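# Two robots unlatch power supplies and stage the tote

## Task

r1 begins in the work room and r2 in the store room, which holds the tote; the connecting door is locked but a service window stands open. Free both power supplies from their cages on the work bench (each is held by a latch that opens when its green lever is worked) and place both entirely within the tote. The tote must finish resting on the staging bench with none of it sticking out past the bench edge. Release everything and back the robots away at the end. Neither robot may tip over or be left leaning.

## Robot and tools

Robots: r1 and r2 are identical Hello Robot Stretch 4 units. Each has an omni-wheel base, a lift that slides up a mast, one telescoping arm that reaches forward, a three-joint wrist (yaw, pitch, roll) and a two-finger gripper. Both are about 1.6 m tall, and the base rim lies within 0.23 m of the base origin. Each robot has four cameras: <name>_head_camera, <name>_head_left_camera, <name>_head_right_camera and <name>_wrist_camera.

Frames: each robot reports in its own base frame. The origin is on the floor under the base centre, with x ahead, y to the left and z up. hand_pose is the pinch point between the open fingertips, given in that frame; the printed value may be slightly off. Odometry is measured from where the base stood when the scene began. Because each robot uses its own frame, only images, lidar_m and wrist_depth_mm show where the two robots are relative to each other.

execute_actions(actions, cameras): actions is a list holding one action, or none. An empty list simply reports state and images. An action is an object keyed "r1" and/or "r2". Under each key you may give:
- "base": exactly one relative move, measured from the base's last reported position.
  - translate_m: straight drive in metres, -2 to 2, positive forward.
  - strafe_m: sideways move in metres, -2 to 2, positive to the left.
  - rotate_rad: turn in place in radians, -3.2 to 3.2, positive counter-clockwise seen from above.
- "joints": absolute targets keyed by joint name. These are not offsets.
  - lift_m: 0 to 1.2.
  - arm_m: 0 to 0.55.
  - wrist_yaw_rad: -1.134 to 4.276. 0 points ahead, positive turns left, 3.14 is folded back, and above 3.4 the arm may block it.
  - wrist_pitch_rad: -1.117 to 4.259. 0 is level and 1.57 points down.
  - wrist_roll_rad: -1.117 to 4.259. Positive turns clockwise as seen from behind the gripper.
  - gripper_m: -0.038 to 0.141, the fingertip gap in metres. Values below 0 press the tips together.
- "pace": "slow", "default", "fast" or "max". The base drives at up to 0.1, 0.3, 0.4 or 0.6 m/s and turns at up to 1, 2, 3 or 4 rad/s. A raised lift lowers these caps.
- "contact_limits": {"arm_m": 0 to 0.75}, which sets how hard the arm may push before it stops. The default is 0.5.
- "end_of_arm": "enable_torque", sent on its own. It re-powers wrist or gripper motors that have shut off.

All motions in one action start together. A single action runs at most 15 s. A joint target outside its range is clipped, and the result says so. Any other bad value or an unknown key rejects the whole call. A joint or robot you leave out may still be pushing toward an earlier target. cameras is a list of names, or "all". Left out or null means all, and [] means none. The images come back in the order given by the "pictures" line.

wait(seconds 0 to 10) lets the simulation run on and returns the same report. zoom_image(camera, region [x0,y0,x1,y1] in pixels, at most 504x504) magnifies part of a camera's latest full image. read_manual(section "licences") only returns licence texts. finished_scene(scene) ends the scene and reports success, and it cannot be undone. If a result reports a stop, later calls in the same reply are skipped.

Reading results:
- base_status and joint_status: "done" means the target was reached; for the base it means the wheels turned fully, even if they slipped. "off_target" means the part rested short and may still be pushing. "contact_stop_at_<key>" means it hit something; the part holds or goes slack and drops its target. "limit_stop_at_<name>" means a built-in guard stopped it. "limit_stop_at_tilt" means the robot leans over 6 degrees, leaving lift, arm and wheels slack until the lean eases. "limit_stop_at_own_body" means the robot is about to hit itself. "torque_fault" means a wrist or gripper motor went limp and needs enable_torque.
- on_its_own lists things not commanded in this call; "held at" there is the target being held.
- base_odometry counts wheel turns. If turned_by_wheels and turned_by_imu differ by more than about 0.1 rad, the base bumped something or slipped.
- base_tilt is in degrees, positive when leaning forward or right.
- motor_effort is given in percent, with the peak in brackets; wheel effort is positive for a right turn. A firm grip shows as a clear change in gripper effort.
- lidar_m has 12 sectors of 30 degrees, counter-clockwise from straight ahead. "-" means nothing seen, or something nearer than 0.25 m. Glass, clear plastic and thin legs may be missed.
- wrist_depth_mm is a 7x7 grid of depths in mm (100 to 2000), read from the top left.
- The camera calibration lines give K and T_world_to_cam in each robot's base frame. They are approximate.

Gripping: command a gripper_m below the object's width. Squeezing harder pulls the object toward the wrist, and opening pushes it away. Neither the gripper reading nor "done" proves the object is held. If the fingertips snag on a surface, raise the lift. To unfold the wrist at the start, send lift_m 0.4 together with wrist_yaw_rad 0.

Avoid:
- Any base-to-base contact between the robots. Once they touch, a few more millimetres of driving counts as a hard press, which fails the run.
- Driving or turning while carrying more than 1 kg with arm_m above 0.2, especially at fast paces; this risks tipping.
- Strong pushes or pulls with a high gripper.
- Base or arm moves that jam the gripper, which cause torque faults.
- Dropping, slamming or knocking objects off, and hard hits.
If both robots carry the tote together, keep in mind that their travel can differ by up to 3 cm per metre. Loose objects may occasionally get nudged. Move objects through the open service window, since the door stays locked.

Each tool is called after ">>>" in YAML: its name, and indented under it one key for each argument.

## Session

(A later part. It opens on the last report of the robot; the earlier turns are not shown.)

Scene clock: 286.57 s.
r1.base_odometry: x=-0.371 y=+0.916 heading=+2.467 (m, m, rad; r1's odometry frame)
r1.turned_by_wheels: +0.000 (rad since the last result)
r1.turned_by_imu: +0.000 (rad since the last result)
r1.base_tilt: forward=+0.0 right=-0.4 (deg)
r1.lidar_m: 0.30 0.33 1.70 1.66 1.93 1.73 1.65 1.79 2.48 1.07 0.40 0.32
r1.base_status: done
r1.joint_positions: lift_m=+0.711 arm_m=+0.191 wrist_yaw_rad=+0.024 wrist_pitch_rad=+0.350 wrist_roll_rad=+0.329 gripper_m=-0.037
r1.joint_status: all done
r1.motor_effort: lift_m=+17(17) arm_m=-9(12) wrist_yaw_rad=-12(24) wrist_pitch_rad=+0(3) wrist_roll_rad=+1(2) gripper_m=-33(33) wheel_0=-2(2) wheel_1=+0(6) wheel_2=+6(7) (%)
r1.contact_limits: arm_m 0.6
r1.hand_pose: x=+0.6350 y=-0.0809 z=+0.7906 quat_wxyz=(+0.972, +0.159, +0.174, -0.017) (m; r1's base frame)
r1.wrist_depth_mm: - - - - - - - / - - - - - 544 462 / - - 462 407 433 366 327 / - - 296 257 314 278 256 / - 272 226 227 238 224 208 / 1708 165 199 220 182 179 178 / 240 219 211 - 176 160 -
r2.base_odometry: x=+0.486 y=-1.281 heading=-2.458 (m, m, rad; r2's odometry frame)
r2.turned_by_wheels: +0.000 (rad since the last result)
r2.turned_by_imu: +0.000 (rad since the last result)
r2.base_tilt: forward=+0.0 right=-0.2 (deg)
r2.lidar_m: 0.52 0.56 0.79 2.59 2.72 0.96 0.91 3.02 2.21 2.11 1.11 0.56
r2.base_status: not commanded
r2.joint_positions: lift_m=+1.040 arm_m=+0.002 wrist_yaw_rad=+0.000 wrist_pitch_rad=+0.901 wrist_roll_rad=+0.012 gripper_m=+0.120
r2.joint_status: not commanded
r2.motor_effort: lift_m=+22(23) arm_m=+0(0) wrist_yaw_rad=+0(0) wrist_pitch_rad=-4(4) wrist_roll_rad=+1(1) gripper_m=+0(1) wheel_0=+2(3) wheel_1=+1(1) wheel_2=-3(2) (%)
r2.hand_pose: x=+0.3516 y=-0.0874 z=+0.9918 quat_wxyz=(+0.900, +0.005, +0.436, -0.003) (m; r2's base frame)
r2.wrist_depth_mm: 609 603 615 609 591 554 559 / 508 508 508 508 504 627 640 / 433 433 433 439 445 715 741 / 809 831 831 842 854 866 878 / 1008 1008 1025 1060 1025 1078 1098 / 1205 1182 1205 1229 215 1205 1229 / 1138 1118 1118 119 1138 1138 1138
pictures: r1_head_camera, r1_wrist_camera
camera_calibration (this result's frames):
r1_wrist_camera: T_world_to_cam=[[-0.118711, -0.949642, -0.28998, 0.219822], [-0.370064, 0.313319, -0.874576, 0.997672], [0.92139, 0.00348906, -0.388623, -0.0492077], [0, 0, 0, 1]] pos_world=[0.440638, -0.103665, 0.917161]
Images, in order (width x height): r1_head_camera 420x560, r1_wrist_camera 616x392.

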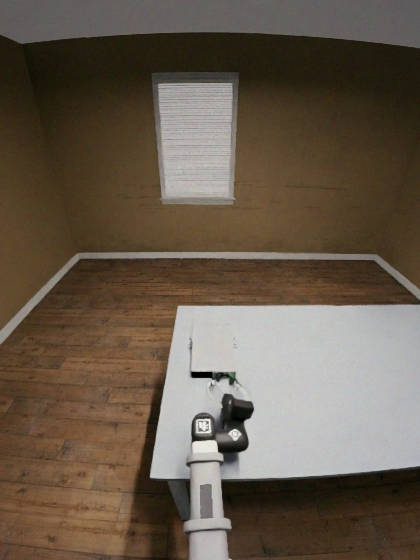

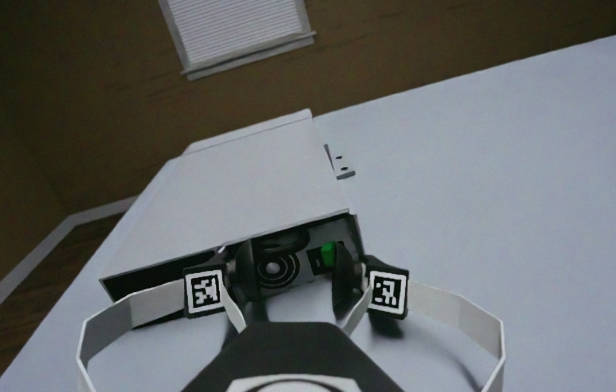

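>>> execute_actions:
  actions:
    - {"r1":{"base":{"strafe_m":0.004},"joints":{"arm_m":0.187},"pace":"slow","contact_limits":{"arm_m":0.6}}}
  cameras: ["r1_wrist_camera"]

>>> execute_actions:
  actions:
    - {"r1":{"base":{"strafe_m":-0.006},"joints":{"arm_m":0.185},"pace":"slow","contact_limits":{"arm_m":0.6}}}
  cameras: ["r1_wrist_camera"]

Scene clock: 287.73 s.
r1.base_odometry: x=-0.373 y=+0.913 heading=+2.468 (m, m, rad; r1's odometry frame)
r1.turned_by_wheels: +0.000 (rad since the last result)
r1.turned_by_imu: +0.000 (rad since the last result)
r1.base_tilt: forward=-0.1 right=-0.4 (deg)
r1.lidar_m: 0.30 0.32 1.70 1.65 1.94 1.71 1.66 1.79 2.48 1.07 0.42 0.31
r1.base_status: done
r1.joint_positions: lift_m=+0.711 arm_m=+0.188 wrist_yaw_rad=+0.020 wrist_pitch_rad=+0.357 wrist_roll_rad=+0.330 gripper_m=-0.037
r1.joint_status: all done
r1.motor_effort: lift_m=+19(19) arm_m=-7(11) wrist_yaw_rad=-2(39) wrist_pitch_rad=-21(25) wrist_roll_rad=+1(1) gripper_m=-18(33) wheel_0=+0(9) wheel_1=+2(7) wheel_2=+0(5) (%)
r1.contact_limits: arm_m 0.6
r1.hand_pose: x=+0.6312 y=-0.0819 z=+0.7884 quat_wxyz=(+0.971, +0.160, +0.177, -0.019) (m; r1's base frame)
r1.wrist_depth_mm: - - - - - - - / - - - - - 512 436 / - - 433 382 410 351 314 / - - 279 239 303 266 248 / - 264 231 216 237 217 202 / 303 250 181 196 177 181 173 / 235 208 206 - 169 152 -
r2.base_odometry: x=+0.486 y=-1.281 heading=-2.458 (m, m, rad; r2's odometry frame)
r2.turned_by_wheels: +0.000 (rad since the last result)
r2.turned_by_imu: +0.000 (rad since the last result)
r2.base_tilt: forward=+0.2 right=-0.2 (deg)
r2.lidar_m: 0.54 0.56 0.78 2.61 2.69 0.97 0.90 3.05 2.22 2.10 1.12 0.56
r2.base_status: not commanded
r2.joint_positions: lift_m=+1.040 arm_m=+0.002 wrist_yaw_rad=+0.000 wrist_pitch_rad=+0.901 wrist_roll_rad=+0.012 gripper_m=+0.120
r2.joint_status: not commanded
r2.motor_effort: lift_m=+23(22) arm_m=+0(1) wrist_yaw_rad=+0(1) wrist_pitch_rad=-4(4) wrist_roll_rad=-2(1) gripper_m=-1(0) wheel_0=+3(2) wheel_1=+1(1) wheel_2=-3(3) (%)
r2.hand_pose: x=+0.3516 y=-0.0874 z=+0.9918 quat_wxyz=(+0.900, +0.005, +0.436, -0.003) (m; r2's base frame)
r2.wrist_depth_mm: 609 603 609 609 591 554 564 / 504 504 504 504 504 627 634 / 436 433 433 439 442 715 741 / 809 820 842 854 866 878 891 / 991 991 1025 1042 1025 1078 1098 / 1229 1160 1182 1255 216 1229 1255 / 1138 1118 1138 119 1138 1138 1138
pictures: r1_wrist_camera
camera_calibration (this result's frames):
r1_wrist_camera: T_world_to_cam=[[-0.124249, -0.949155, -0.289252, 0.220788], [-0.375398, 0.314808, -0.871764, 0.99592], [0.918498, 0.000268287, -0.395425, -0.0396], [0, 0, 0, 1]] pos_world=[0.437671, -0.103951, 0.916412]
Images, in order (width x height): r1_wrist_camera 616x392.

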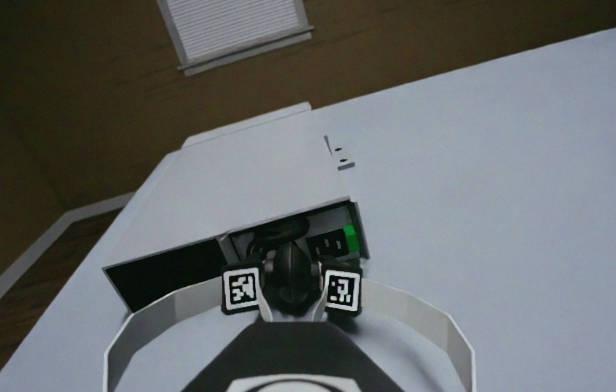

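Scene clock: 288.47 s.
r1.base_odometry: x=-0.370 y=+0.917 heading=+2.468 (m, m, rad; r1's odometry frame)
r1.turned_by_wheels: +0.000 (rad since the last result)
r1.turned_by_imu: +0.000 (rad since the last result)
r1.base_tilt: forward=+0.0 right=-0.3 (deg)
r1.lidar_m: 0.30 0.33 1.70 1.67 1.94 1.68 1.66 1.78 2.49 1.04 0.41 0.30
r1.base_status: done
r1.joint_positions: lift_m=+0.711 arm_m=+0.186 wrist_yaw_rad=+0.022 wrist_pitch_rad=+0.357 wrist_roll_rad=+0.330 gripper_m=-0.037
r1.joint_status: all done
r1.motor_effort: lift_m=+19(19) arm_m=-8(9) wrist_yaw_rad=-6(7) wrist_pitch_rad=-20(21) wrist_roll_rad=-2(1) gripper_m=-17(18) wheel_0=+3(4) wheel_1=+0(2) wheel_2=+1(2) (%)
r1.contact_limits: arm_m 0.6
r1.hand_pose: x=+0.6295 y=-0.0815 z=+0.7885 quat_wxyz=(+0.971, +0.160, +0.177, -0.019) (m; r1's base frame)
r1.wrist_depth_mm: - - - - - - - / - - - - - 508 436 / - - 439 389 413 353 315 / - - 281 246 304 268 248 / - 267 233 219 236 216 203 / 303 252 179 198 176 180 173 / 234 207 206 - 169 153 -
r2.base_odometry: x=+0.486 y=-1.281 heading=-2.458 (m, m, rad; r2's odometry frame)
r2.turned_by_wheels: +0.000 (rad since the last result)
r2.turned_by_imu: +0.000 (rad since the last result)
r2.base_tilt: forward=+0.2 right=-0.2 (deg)
r2.lidar_m: 0.52 0.58 0.77 2.60 2.70 0.95 0.92 3.02 2.21 2.12 1.14 0.58
r2.base_status: not commanded
r2.joint_positions: lift_m=+1.040 arm_m=+0.002 wrist_yaw_rad=+0.000 wrist_pitch_rad=+0.901 wrist_roll_rad=+0.012 gripper_m=+0.120
r2.joint_status: not commanded
r2.motor_effort: lift_m=+23(23) arm_m=+0(1) wrist_yaw_rad=+0(1) wrist_pitch_rad=-4(4) wrist_roll_rad=-3(0) gripper_m=+0(1) wheel_0=+3(3) wheel_1=+1(1) wheel_2=-3(3) (%)
r2.hand_pose: x=+0.3516 y=-0.0874 z=+0.9918 quat_wxyz=(+0.900, +0.005, +0.436, -0.003) (m; r2's base frame)
r2.wrist_depth_mm: 609 609 621 609 591 554 559 / 508 508 504 508 504 627 640 / 433 430 433 439 445 715 732 / 820 831 842 842 854 878 891 / 976 1025 1025 1042 1025 1078 1098 / 1229 1160 1182 1255 216 1255 1255 / 1138 1138 1138 119 1138 1138 1138
pictures: r1_wrist_camera
camera_calibration (this result's frames):
r1_wrist_camera: T_world_to_cam=[[-0.122952, -0.9493, -0.289332, 0.220171], [-0.375296, 0.31437, -0.871966, 0.995382], [0.918714, 0.00137511, -0.39492, -0.0384585], [0, 0, 0, 1]] pos_world=[0.435965, -0.103857, 0.916454]
Images, in order (width x height): r1_wrist_camera 616x392.

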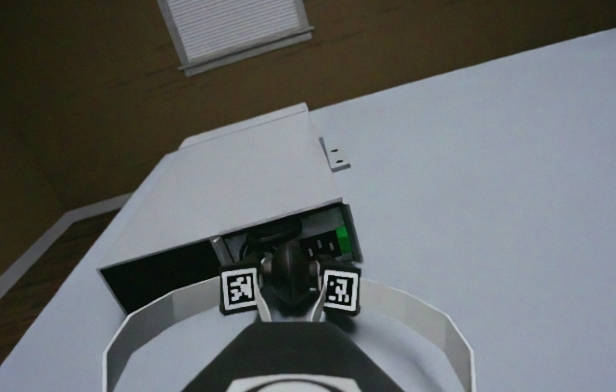

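>>> execute_actions:
  actions:
    - {"r1":{"joints":{"arm_m":0.10,"gripper_m":0.10,"wrist_roll_rad":0,"wrist_yaw_rad":0},"pace":"slow"}}
  cameras: ["r1_wrist_camera"]

>>> zoom_image:
  camera: "r1_wrist_camera"
  region: [200, 150, 420, 290]

Scene clock: 293.17 s.
r1.base_odometry: x=-0.370 y=+0.917 heading=+2.468 (m, m, rad; r1's odometry frame)
r1.turned_by_wheels: +0.000 (rad since the last result)
r1.turned_by_imu: +0.000 (rad since the last result)
r1.base_tilt: forward=-0.1 right=-0.3 (deg)
r1.lidar_m: 0.30 0.30 1.71 1.69 1.94 1.71 1.66 1.78 2.47 0.99 0.40 0.31
r1.base_status: not commanded
r1.joint_positions: lift_m=+0.711 arm_m=+0.102 wrist_yaw_rad=+0.000 wrist_pitch_rad=+0.352 wrist_roll_rad=+0.000 gripper_m=+0.100
r1.joint_status: all done
r1.motor_effort: lift_m=+19(19) arm_m=-9(7) wrist_yaw_rad=-1(7) wrist_pitch_rad=-9(19) wrist_roll_rad=+0(4) gripper_m=-1(18) wheel_0=+1(3) wheel_1=-1(0) wheel_2=+1(1) (%)
r1.hand_pose: x=+0.5433 y=-0.0874 z=+0.7897 quat_wxyz=(+0.985, +0.000, +0.175, +0.000) (m; r1's base frame)
r1.wrist_depth_mm: - - - - - - - / - - - - - - - / - - 377 430 574 603 634 / - 338 324 314 382 387 402 / 265 270 274 281 283 289 291 / 213 208 204 216 209 228 229 / 180 181 189 - 194 189 196
r2.base_odometry: x=+0.486 y=-1.281 heading=-2.458 (m, m, rad; r2's odometry frame)
r2.turned_by_wheels: +0.000 (rad since the last result)
r2.turned_by_imu: +0.001 (rad since the last result)
r2.base_tilt: forward=+0.1 right=-0.2 (deg)
r2.lidar_m: 0.52 0.56 0.75 2.60 2.72 0.94 0.92 3.05 2.19 2.10 1.11 0.57
r2.base_status: not commanded
r2.joint_positions: lift_m=+1.040 arm_m=+0.002 wrist_yaw_rad=+0.000 wrist_pitch_rad=+0.901 wrist_roll_rad=+0.012 gripper_m=+0.120
r2.joint_status: not commanded
r2.motor_effort: lift_m=+23(23) arm_m=+0(1) wrist_yaw_rad=+0(1) wrist_pitch_rad=-4(4) wrist_roll_rad=-3(1) gripper_m=+0(1) wheel_0=+3(3) wheel_1=+1(1) wheel_2=-3(3) (%)
r2.hand_pose: x=+0.3516 y=-0.0874 z=+0.9918 quat_wxyz=(+0.900, +0.005, +0.436, -0.003) (m; r2's base frame)
r2.wrist_depth_mm: 615 609 609 609 591 554 559 / 504 508 504 504 504 621 640 / 433 433 433 433 442 707 732 / 820 820 842 854 854 866 891 / 991 1008 1025 1042 1008 1060 1078 / 1205 1160 1182 1229 216 1229 1255 / 1138 1118 1138 119 1118 1138 1160
pictures: r1_wrist_camera
camera_calibration (this result's frames):
r1_wrist_camera: T_world_to_cam=[[-0.0305384, -0.999442, 0.0135524, -0.0894249], [-0.383188, -0.000816467, -0.92367, 0.983407], [0.923165, -0.0334005, -0.382949, 0.0263413], [0, 0, 0, 1]] pos_world=[0.349782, -0.0876922, 0.919643]
Images, in order (width x height): r1_wrist_camera 616x392.

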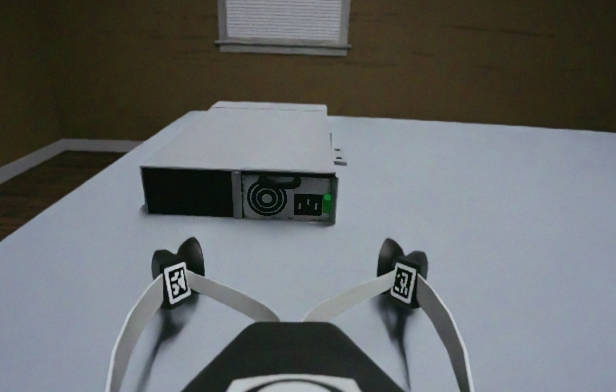

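Region (200, 150, 420, 290) of r1_wrist_camera's 616x392 image, scaled by 2.291; it fills the top 321 rows of this view, and the rest is white.

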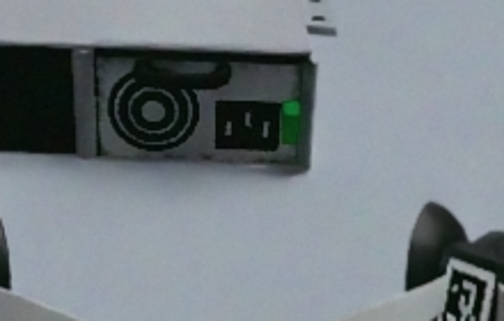

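>>> execute_actions:
  actions:
    - {"r1":{"joints":{"arm_m":0.0,"lift_m":0.80,"wrist_pitch_rad":0.8},"base":{"translate_m":-0.1}}}
  cameras: ["r1_head_right_camera","r1_wrist_camera"]

Scene clock: 296.20 s.
r1.base_odometry: x=-0.291 y=+0.855 heading=+2.468 (m, m, rad; r1's odometry frame)
r1.turned_by_wheels: +0.000 (rad since the last result)
r1.turned_by_imu: +0.000 (rad since the last result)
r1.base_tilt: forward=-0.1 right=-0.3 (deg)
r1.lidar_m: 0.39 0.44 1.73 1.67 1.93 1.63 1.56 1.67 2.42 1.36 0.54 0.45
r1.base_status: done
r1.joint_positions: lift_m=+0.800 arm_m=+0.002 wrist_yaw_rad=+0.000 wrist_pitch_rad=+0.801 wrist_roll_rad=+0.000 gripper_m=+0.100
r1.joint_status: all done
r1.motor_effort: lift_m=+22(22) arm_m=-8(12) wrist_yaw_rad=-2(19) wrist_pitch_rad=-5(93) wrist_roll_rad=-1(11) gripper_m=+0(0) wheel_0=+0(4) wheel_1=+0(0) wheel_2=-1(13) (%)
r1.hand_pose: x=+0.3740 y=-0.0874 z=+0.7708 quat_wxyz=(+0.921, +0.000, +0.390, +0.000) (m; r1's base frame)
r1.wrist_depth_mm: 1863 415 424 436 445 455 473 / 1499 347 355 362 366 379 389 / 294 298 303 309 314 320 327 / 265 267 265 270 274 278 282 / 1060 382 1060 1098 264 1098 1098 / 976 500 917 976 960 1008 1025 / 878 891 661 - 917 931 931
r2.base_odometry: x=+0.486 y=-1.281 heading=-2.458 (m, m, rad; r2's odometry frame)
r2.turned_by_wheels: +0.000 (rad since the last result)
r2.turned_by_imu: +0.001 (rad since the last result)
r2.base_tilt: forward=+0.2 right=-0.2 (deg)
r2.lidar_m: 0.51 0.57 0.78 2.59 2.71 0.98 0.90 3.05 2.21 2.11 1.12 0.54
r2.base_status: not commanded
r2.joint_positions: lift_m=+1.040 arm_m=+0.002 wrist_yaw_rad=+0.000 wrist_pitch_rad=+0.901 wrist_roll_rad=+0.012 gripper_m=+0.120
r2.joint_status: not commanded
r2.motor_effort: lift_m=+23(23) arm_m=+0(1) wrist_yaw_rad=+0(0) wrist_pitch_rad=-4(4) wrist_roll_rad=-2(3) gripper_m=+0(1) wheel_0=+3(3) wheel_1=+1(1) wheel_2=-3(3) (%)
r2.hand_pose: x=+0.3516 y=-0.0874 z=+0.9918 quat_wxyz=(+0.900, +0.005, +0.436, -0.003) (m; r2's base frame)
r2.wrist_depth_mm: 609 609 609 609 591 554 559 / 508 508 508 504 504 627 640 / 436 433 433 439 449 707 741 / 809 831 842 854 854 878 891 / 991 1008 1008 1060 1025 1078 1098 / 1205 1160 1182 1229 215 1229 1255 / 1138 1138 1138 119 1118 1118 1138
pictures: r1_head_right_camera, r1_wrist_camera
camera_calibration (this result's frames):
r1_wrist_camera: T_world_to_cam=[[-0.0210645, -0.99944, 0.025988, -0.107461], [-0.746097, -0.00158846, -0.665836, 0.838042], [0.665504, -0.033415, -0.745646, 0.551288], [0, 0, 0, 1]] pos_world=[0.256113, -0.0876486, 0.971857]
Images, in order (width x height): r1_head_right_camera 420x672, r1_wrist_camera 616x392.

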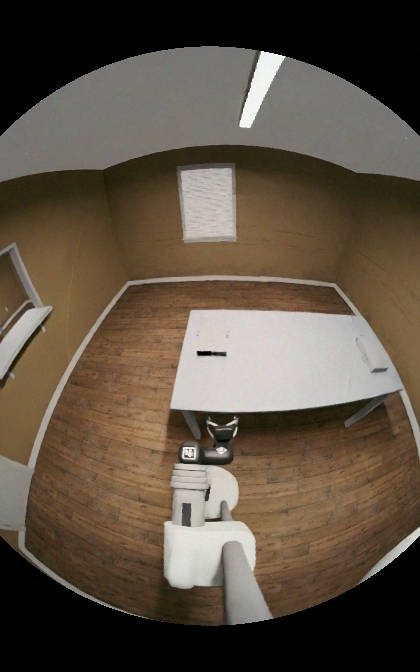

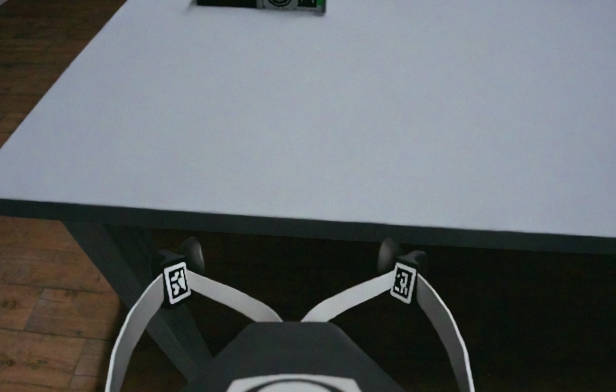

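>>> execute_actions:
  actions:
    - {"r1":{"joints":{"lift_m":0.96}}}
  cameras: []

>>> execute_actions:
  actions:
    - {"r1":{"joints":{"arm_m":0.46,"wrist_pitch_rad":1.45,"gripper_m":0.14}}}
  cameras: ["r1_wrist_camera"]

Scene clock: 298.13 s.
r1.base_odometry: x=-0.291 y=+0.855 heading=+2.468 (m, m, rad; r1's odometry frame)
r1.turned_by_wheels: +0.000 (rad since the last result)
r1.turned_by_imu: +0.000 (rad since the last result)
r1.base_tilt: forward=-0.1 right=-0.4 (deg)
r1.lidar_m: 0.41 0.43 1.71 1.68 1.93 1.63 1.56 1.65 2.41 1.37 0.52 0.41
r1.base_status: not commanded
r1.joint_positions: lift_m=+0.960 arm_m=+0.002 wrist_yaw_rad=+0.000 wrist_pitch_rad=+0.801 wrist_roll_rad=+0.000 gripper_m=+0.100
r1.joint_status: all done
r1.motor_effort: lift_m=+23(25) arm_m=-8(8) wrist_yaw_rad=-1(2) wrist_pitch_rad=-6(4) wrist_roll_rad=-1(1) gripper_m=+0(0) wheel_0=+0(0) wheel_1=+0(0) wheel_2=-1(1) (%)
r1.hand_pose: x=+0.3740 y=-0.0874 z=+0.9308 quat_wxyz=(+0.921, +0.000, +0.390, +0.000) (m; r1's base frame)
r1.wrist_depth_mm: - - 723 707 778 798 842 / 1863 1808 591 591 661 676 691 / 1618 1537 539 544 554 564 574 / 1430 473 473 480 484 492 496 / 1229 410 421 421 430 436 442 / 1118 387 384 379 382 399 399 / 1008 1008 668 - 1078 1098 1078
r2.base_odometry: x=+0.486 y=-1.281 heading=-2.458 (m, m, rad; r2's odometry frame)
r2.turned_by_wheels: +0.000 (rad since the last result)
r2.turned_by_imu: +0.000 (rad since the last result)
r2.base_tilt: forward=+0.1 right=-0.2 (deg)
r2.lidar_m: 0.51 0.52 0.78 2.61 2.74 0.98 0.91 3.03 2.22 2.11 1.12 0.55
r2.base_status: not commanded
r2.joint_positions: lift_m=+1.040 arm_m=+0.002 wrist_yaw_rad=+0.000 wrist_pitch_rad=+0.901 wrist_roll_rad=+0.012 gripper_m=+0.120
r2.joint_status: not commanded
r2.motor_effort: lift_m=+22(23) arm_m=-1(1) wrist_yaw_rad=+0(0) wrist_pitch_rad=-4(3) wrist_roll_rad=-2(1) gripper_m=+0(0) wheel_0=+3(3) wheel_1=+1(1) wheel_2=-3(3) (%)
r2.hand_pose: x=+0.3516 y=-0.0874 z=+0.9918 quat_wxyz=(+0.900, +0.005, +0.436, -0.003) (m; r2's base frame)
r2.wrist_depth_mm: 609 609 615 609 585 549 559 / 504 508 508 504 508 627 640 / 436 433 430 439 442 699 750 / 809 831 842 842 854 866 878 / 991 1025 1008 1042 1025 1078 1098 / 1205 1160 1182 1255 215 1229 1229 / 1138 1118 1118 119 1118 1138 1138
pictures: none
No camera images: the call's "cameras" was empty. Leave "cameras" out to get every camera's image.

Scene clock: 300.57 s.
r1.base_odometry: x=-0.291 y=+0.855 heading=+2.468 (m, m, rad; r1's odometry frame)
r1.turned_by_wheels: +0.000 (rad since the last result)
r1.turned_by_imu: +0.000 (rad since the last result)
r1.base_tilt: forward=+0.0 right=-0.3 (deg)
r1.lidar_m: 0.36 0.43 1.71 1.69 1.95 1.64 1.57 1.67 2.38 1.35 0.55 0.43
r1.base_status: not commanded
r1.joint_positions: lift_m=+0.960 arm_m=+0.458 wrist_yaw_rad=+0.000 wrist_pitch_rad=+1.450 wrist_roll_rad=+0.000 gripper_m=+0.140
r1.joint_status: all done
r1.motor_effort: lift_m=+23(23) arm_m=+9(12) wrist_yaw_rad=-4(2) wrist_pitch_rad=-2(1) wrist_roll_rad=+2(1) gripper_m=+1(1) wheel_0=+0(0) wheel_1=+0(1) wheel_2=-1(1) (%)
r1.hand_pose: x=+0.6641 y=-0.0874 z=+0.8516 quat_wxyz=(+0.748, +0.000, +0.663, +0.000) (m; r1's base frame)
r1.wrist_depth_mm: 312 270 272 277 327 330 332 / 310 271 271 272 324 330 330 / 309 312 270 272 322 327 327 / 304 309 312 317 320 322 327 / 303 306 310 314 317 320 322 / 301 303 307 312 314 319 324 / 298 304 304 - 315 314 317
r2.base_odometry: x=+0.486 y=-1.281 heading=-2.458 (m, m, rad; r2's odometry frame)
r2.turned_by_wheels: +0.000 (rad since the last result)
r2.turned_by_imu: +0.001 (rad since the last result)
r2.base_tilt: forward=+0.1 right=-0.2 (deg)
r2.lidar_m: 0.54 0.55 0.77 2.61 2.71 0.96 0.91 3.05 2.22 2.12 1.11 0.55
r2.base_status: not commanded
r2.joint_positions: lift_m=+1.040 arm_m=+0.002 wrist_yaw_rad=+0.000 wrist_pitch_rad=+0.901 wrist_roll_rad=+0.012 gripper_m=+0.120
r2.joint_status: not commanded
r2.motor_effort: lift_m=+22(23) arm_m=+0(0) wrist_yaw_rad=+0(0) wrist_pitch_rad=-4(3) wrist_roll_rad=-1(0) gripper_m=-1(0) wheel_0=+3(3) wheel_1=+1(1) wheel_2=-3(3) (%)
r2.hand_pose: x=+0.3516 y=-0.0874 z=+0.9918 quat_wxyz=(+0.900, +0.005, +0.436, -0.003) (m; r2's base frame)
r2.wrist_depth_mm: 609 615 603 609 591 554 564 / 504 508 512 504 504 627 634 / 433 433 436 439 442 715 741 / 820 820 831 842 866 866 878 / 991 1025 1025 1060 1025 1098 1098 / 1205 1160 1205 1205 216 1229 1255 / 1138 1118 1138 120 1118 1118 1160
pictures: r1_wrist_camera
camera_calibration (this result's frames):
r1_wrist_camera: T_world_to_cam=[[-0.00115093, -0.999437, 0.0335182, -0.123114], [-0.996807, -0.00152961, -0.0798373, 0.775733], [0.0798436, -0.0335031, -0.996244, 1.02082], [0, 0, 0, 1]] pos_world=[0.691608, -0.0876572, 1.08305]
Images, in order (width x height): r1_wrist_camera 616x392.

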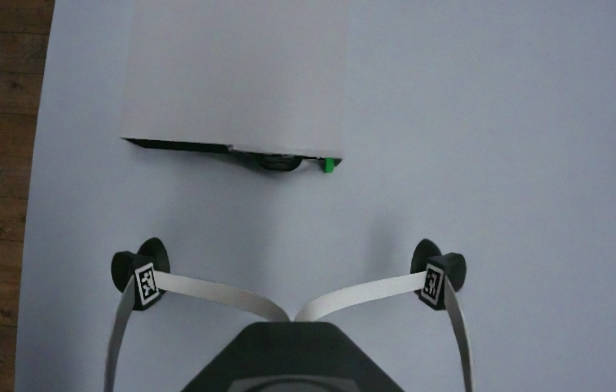

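>>> zoom_image:
  camera: "r1_wrist_camera"
  region: [210, 120, 370, 200]

Region (210, 120, 370, 200) of r1_wrist_camera's 616x392 image, scaled by 3.150.

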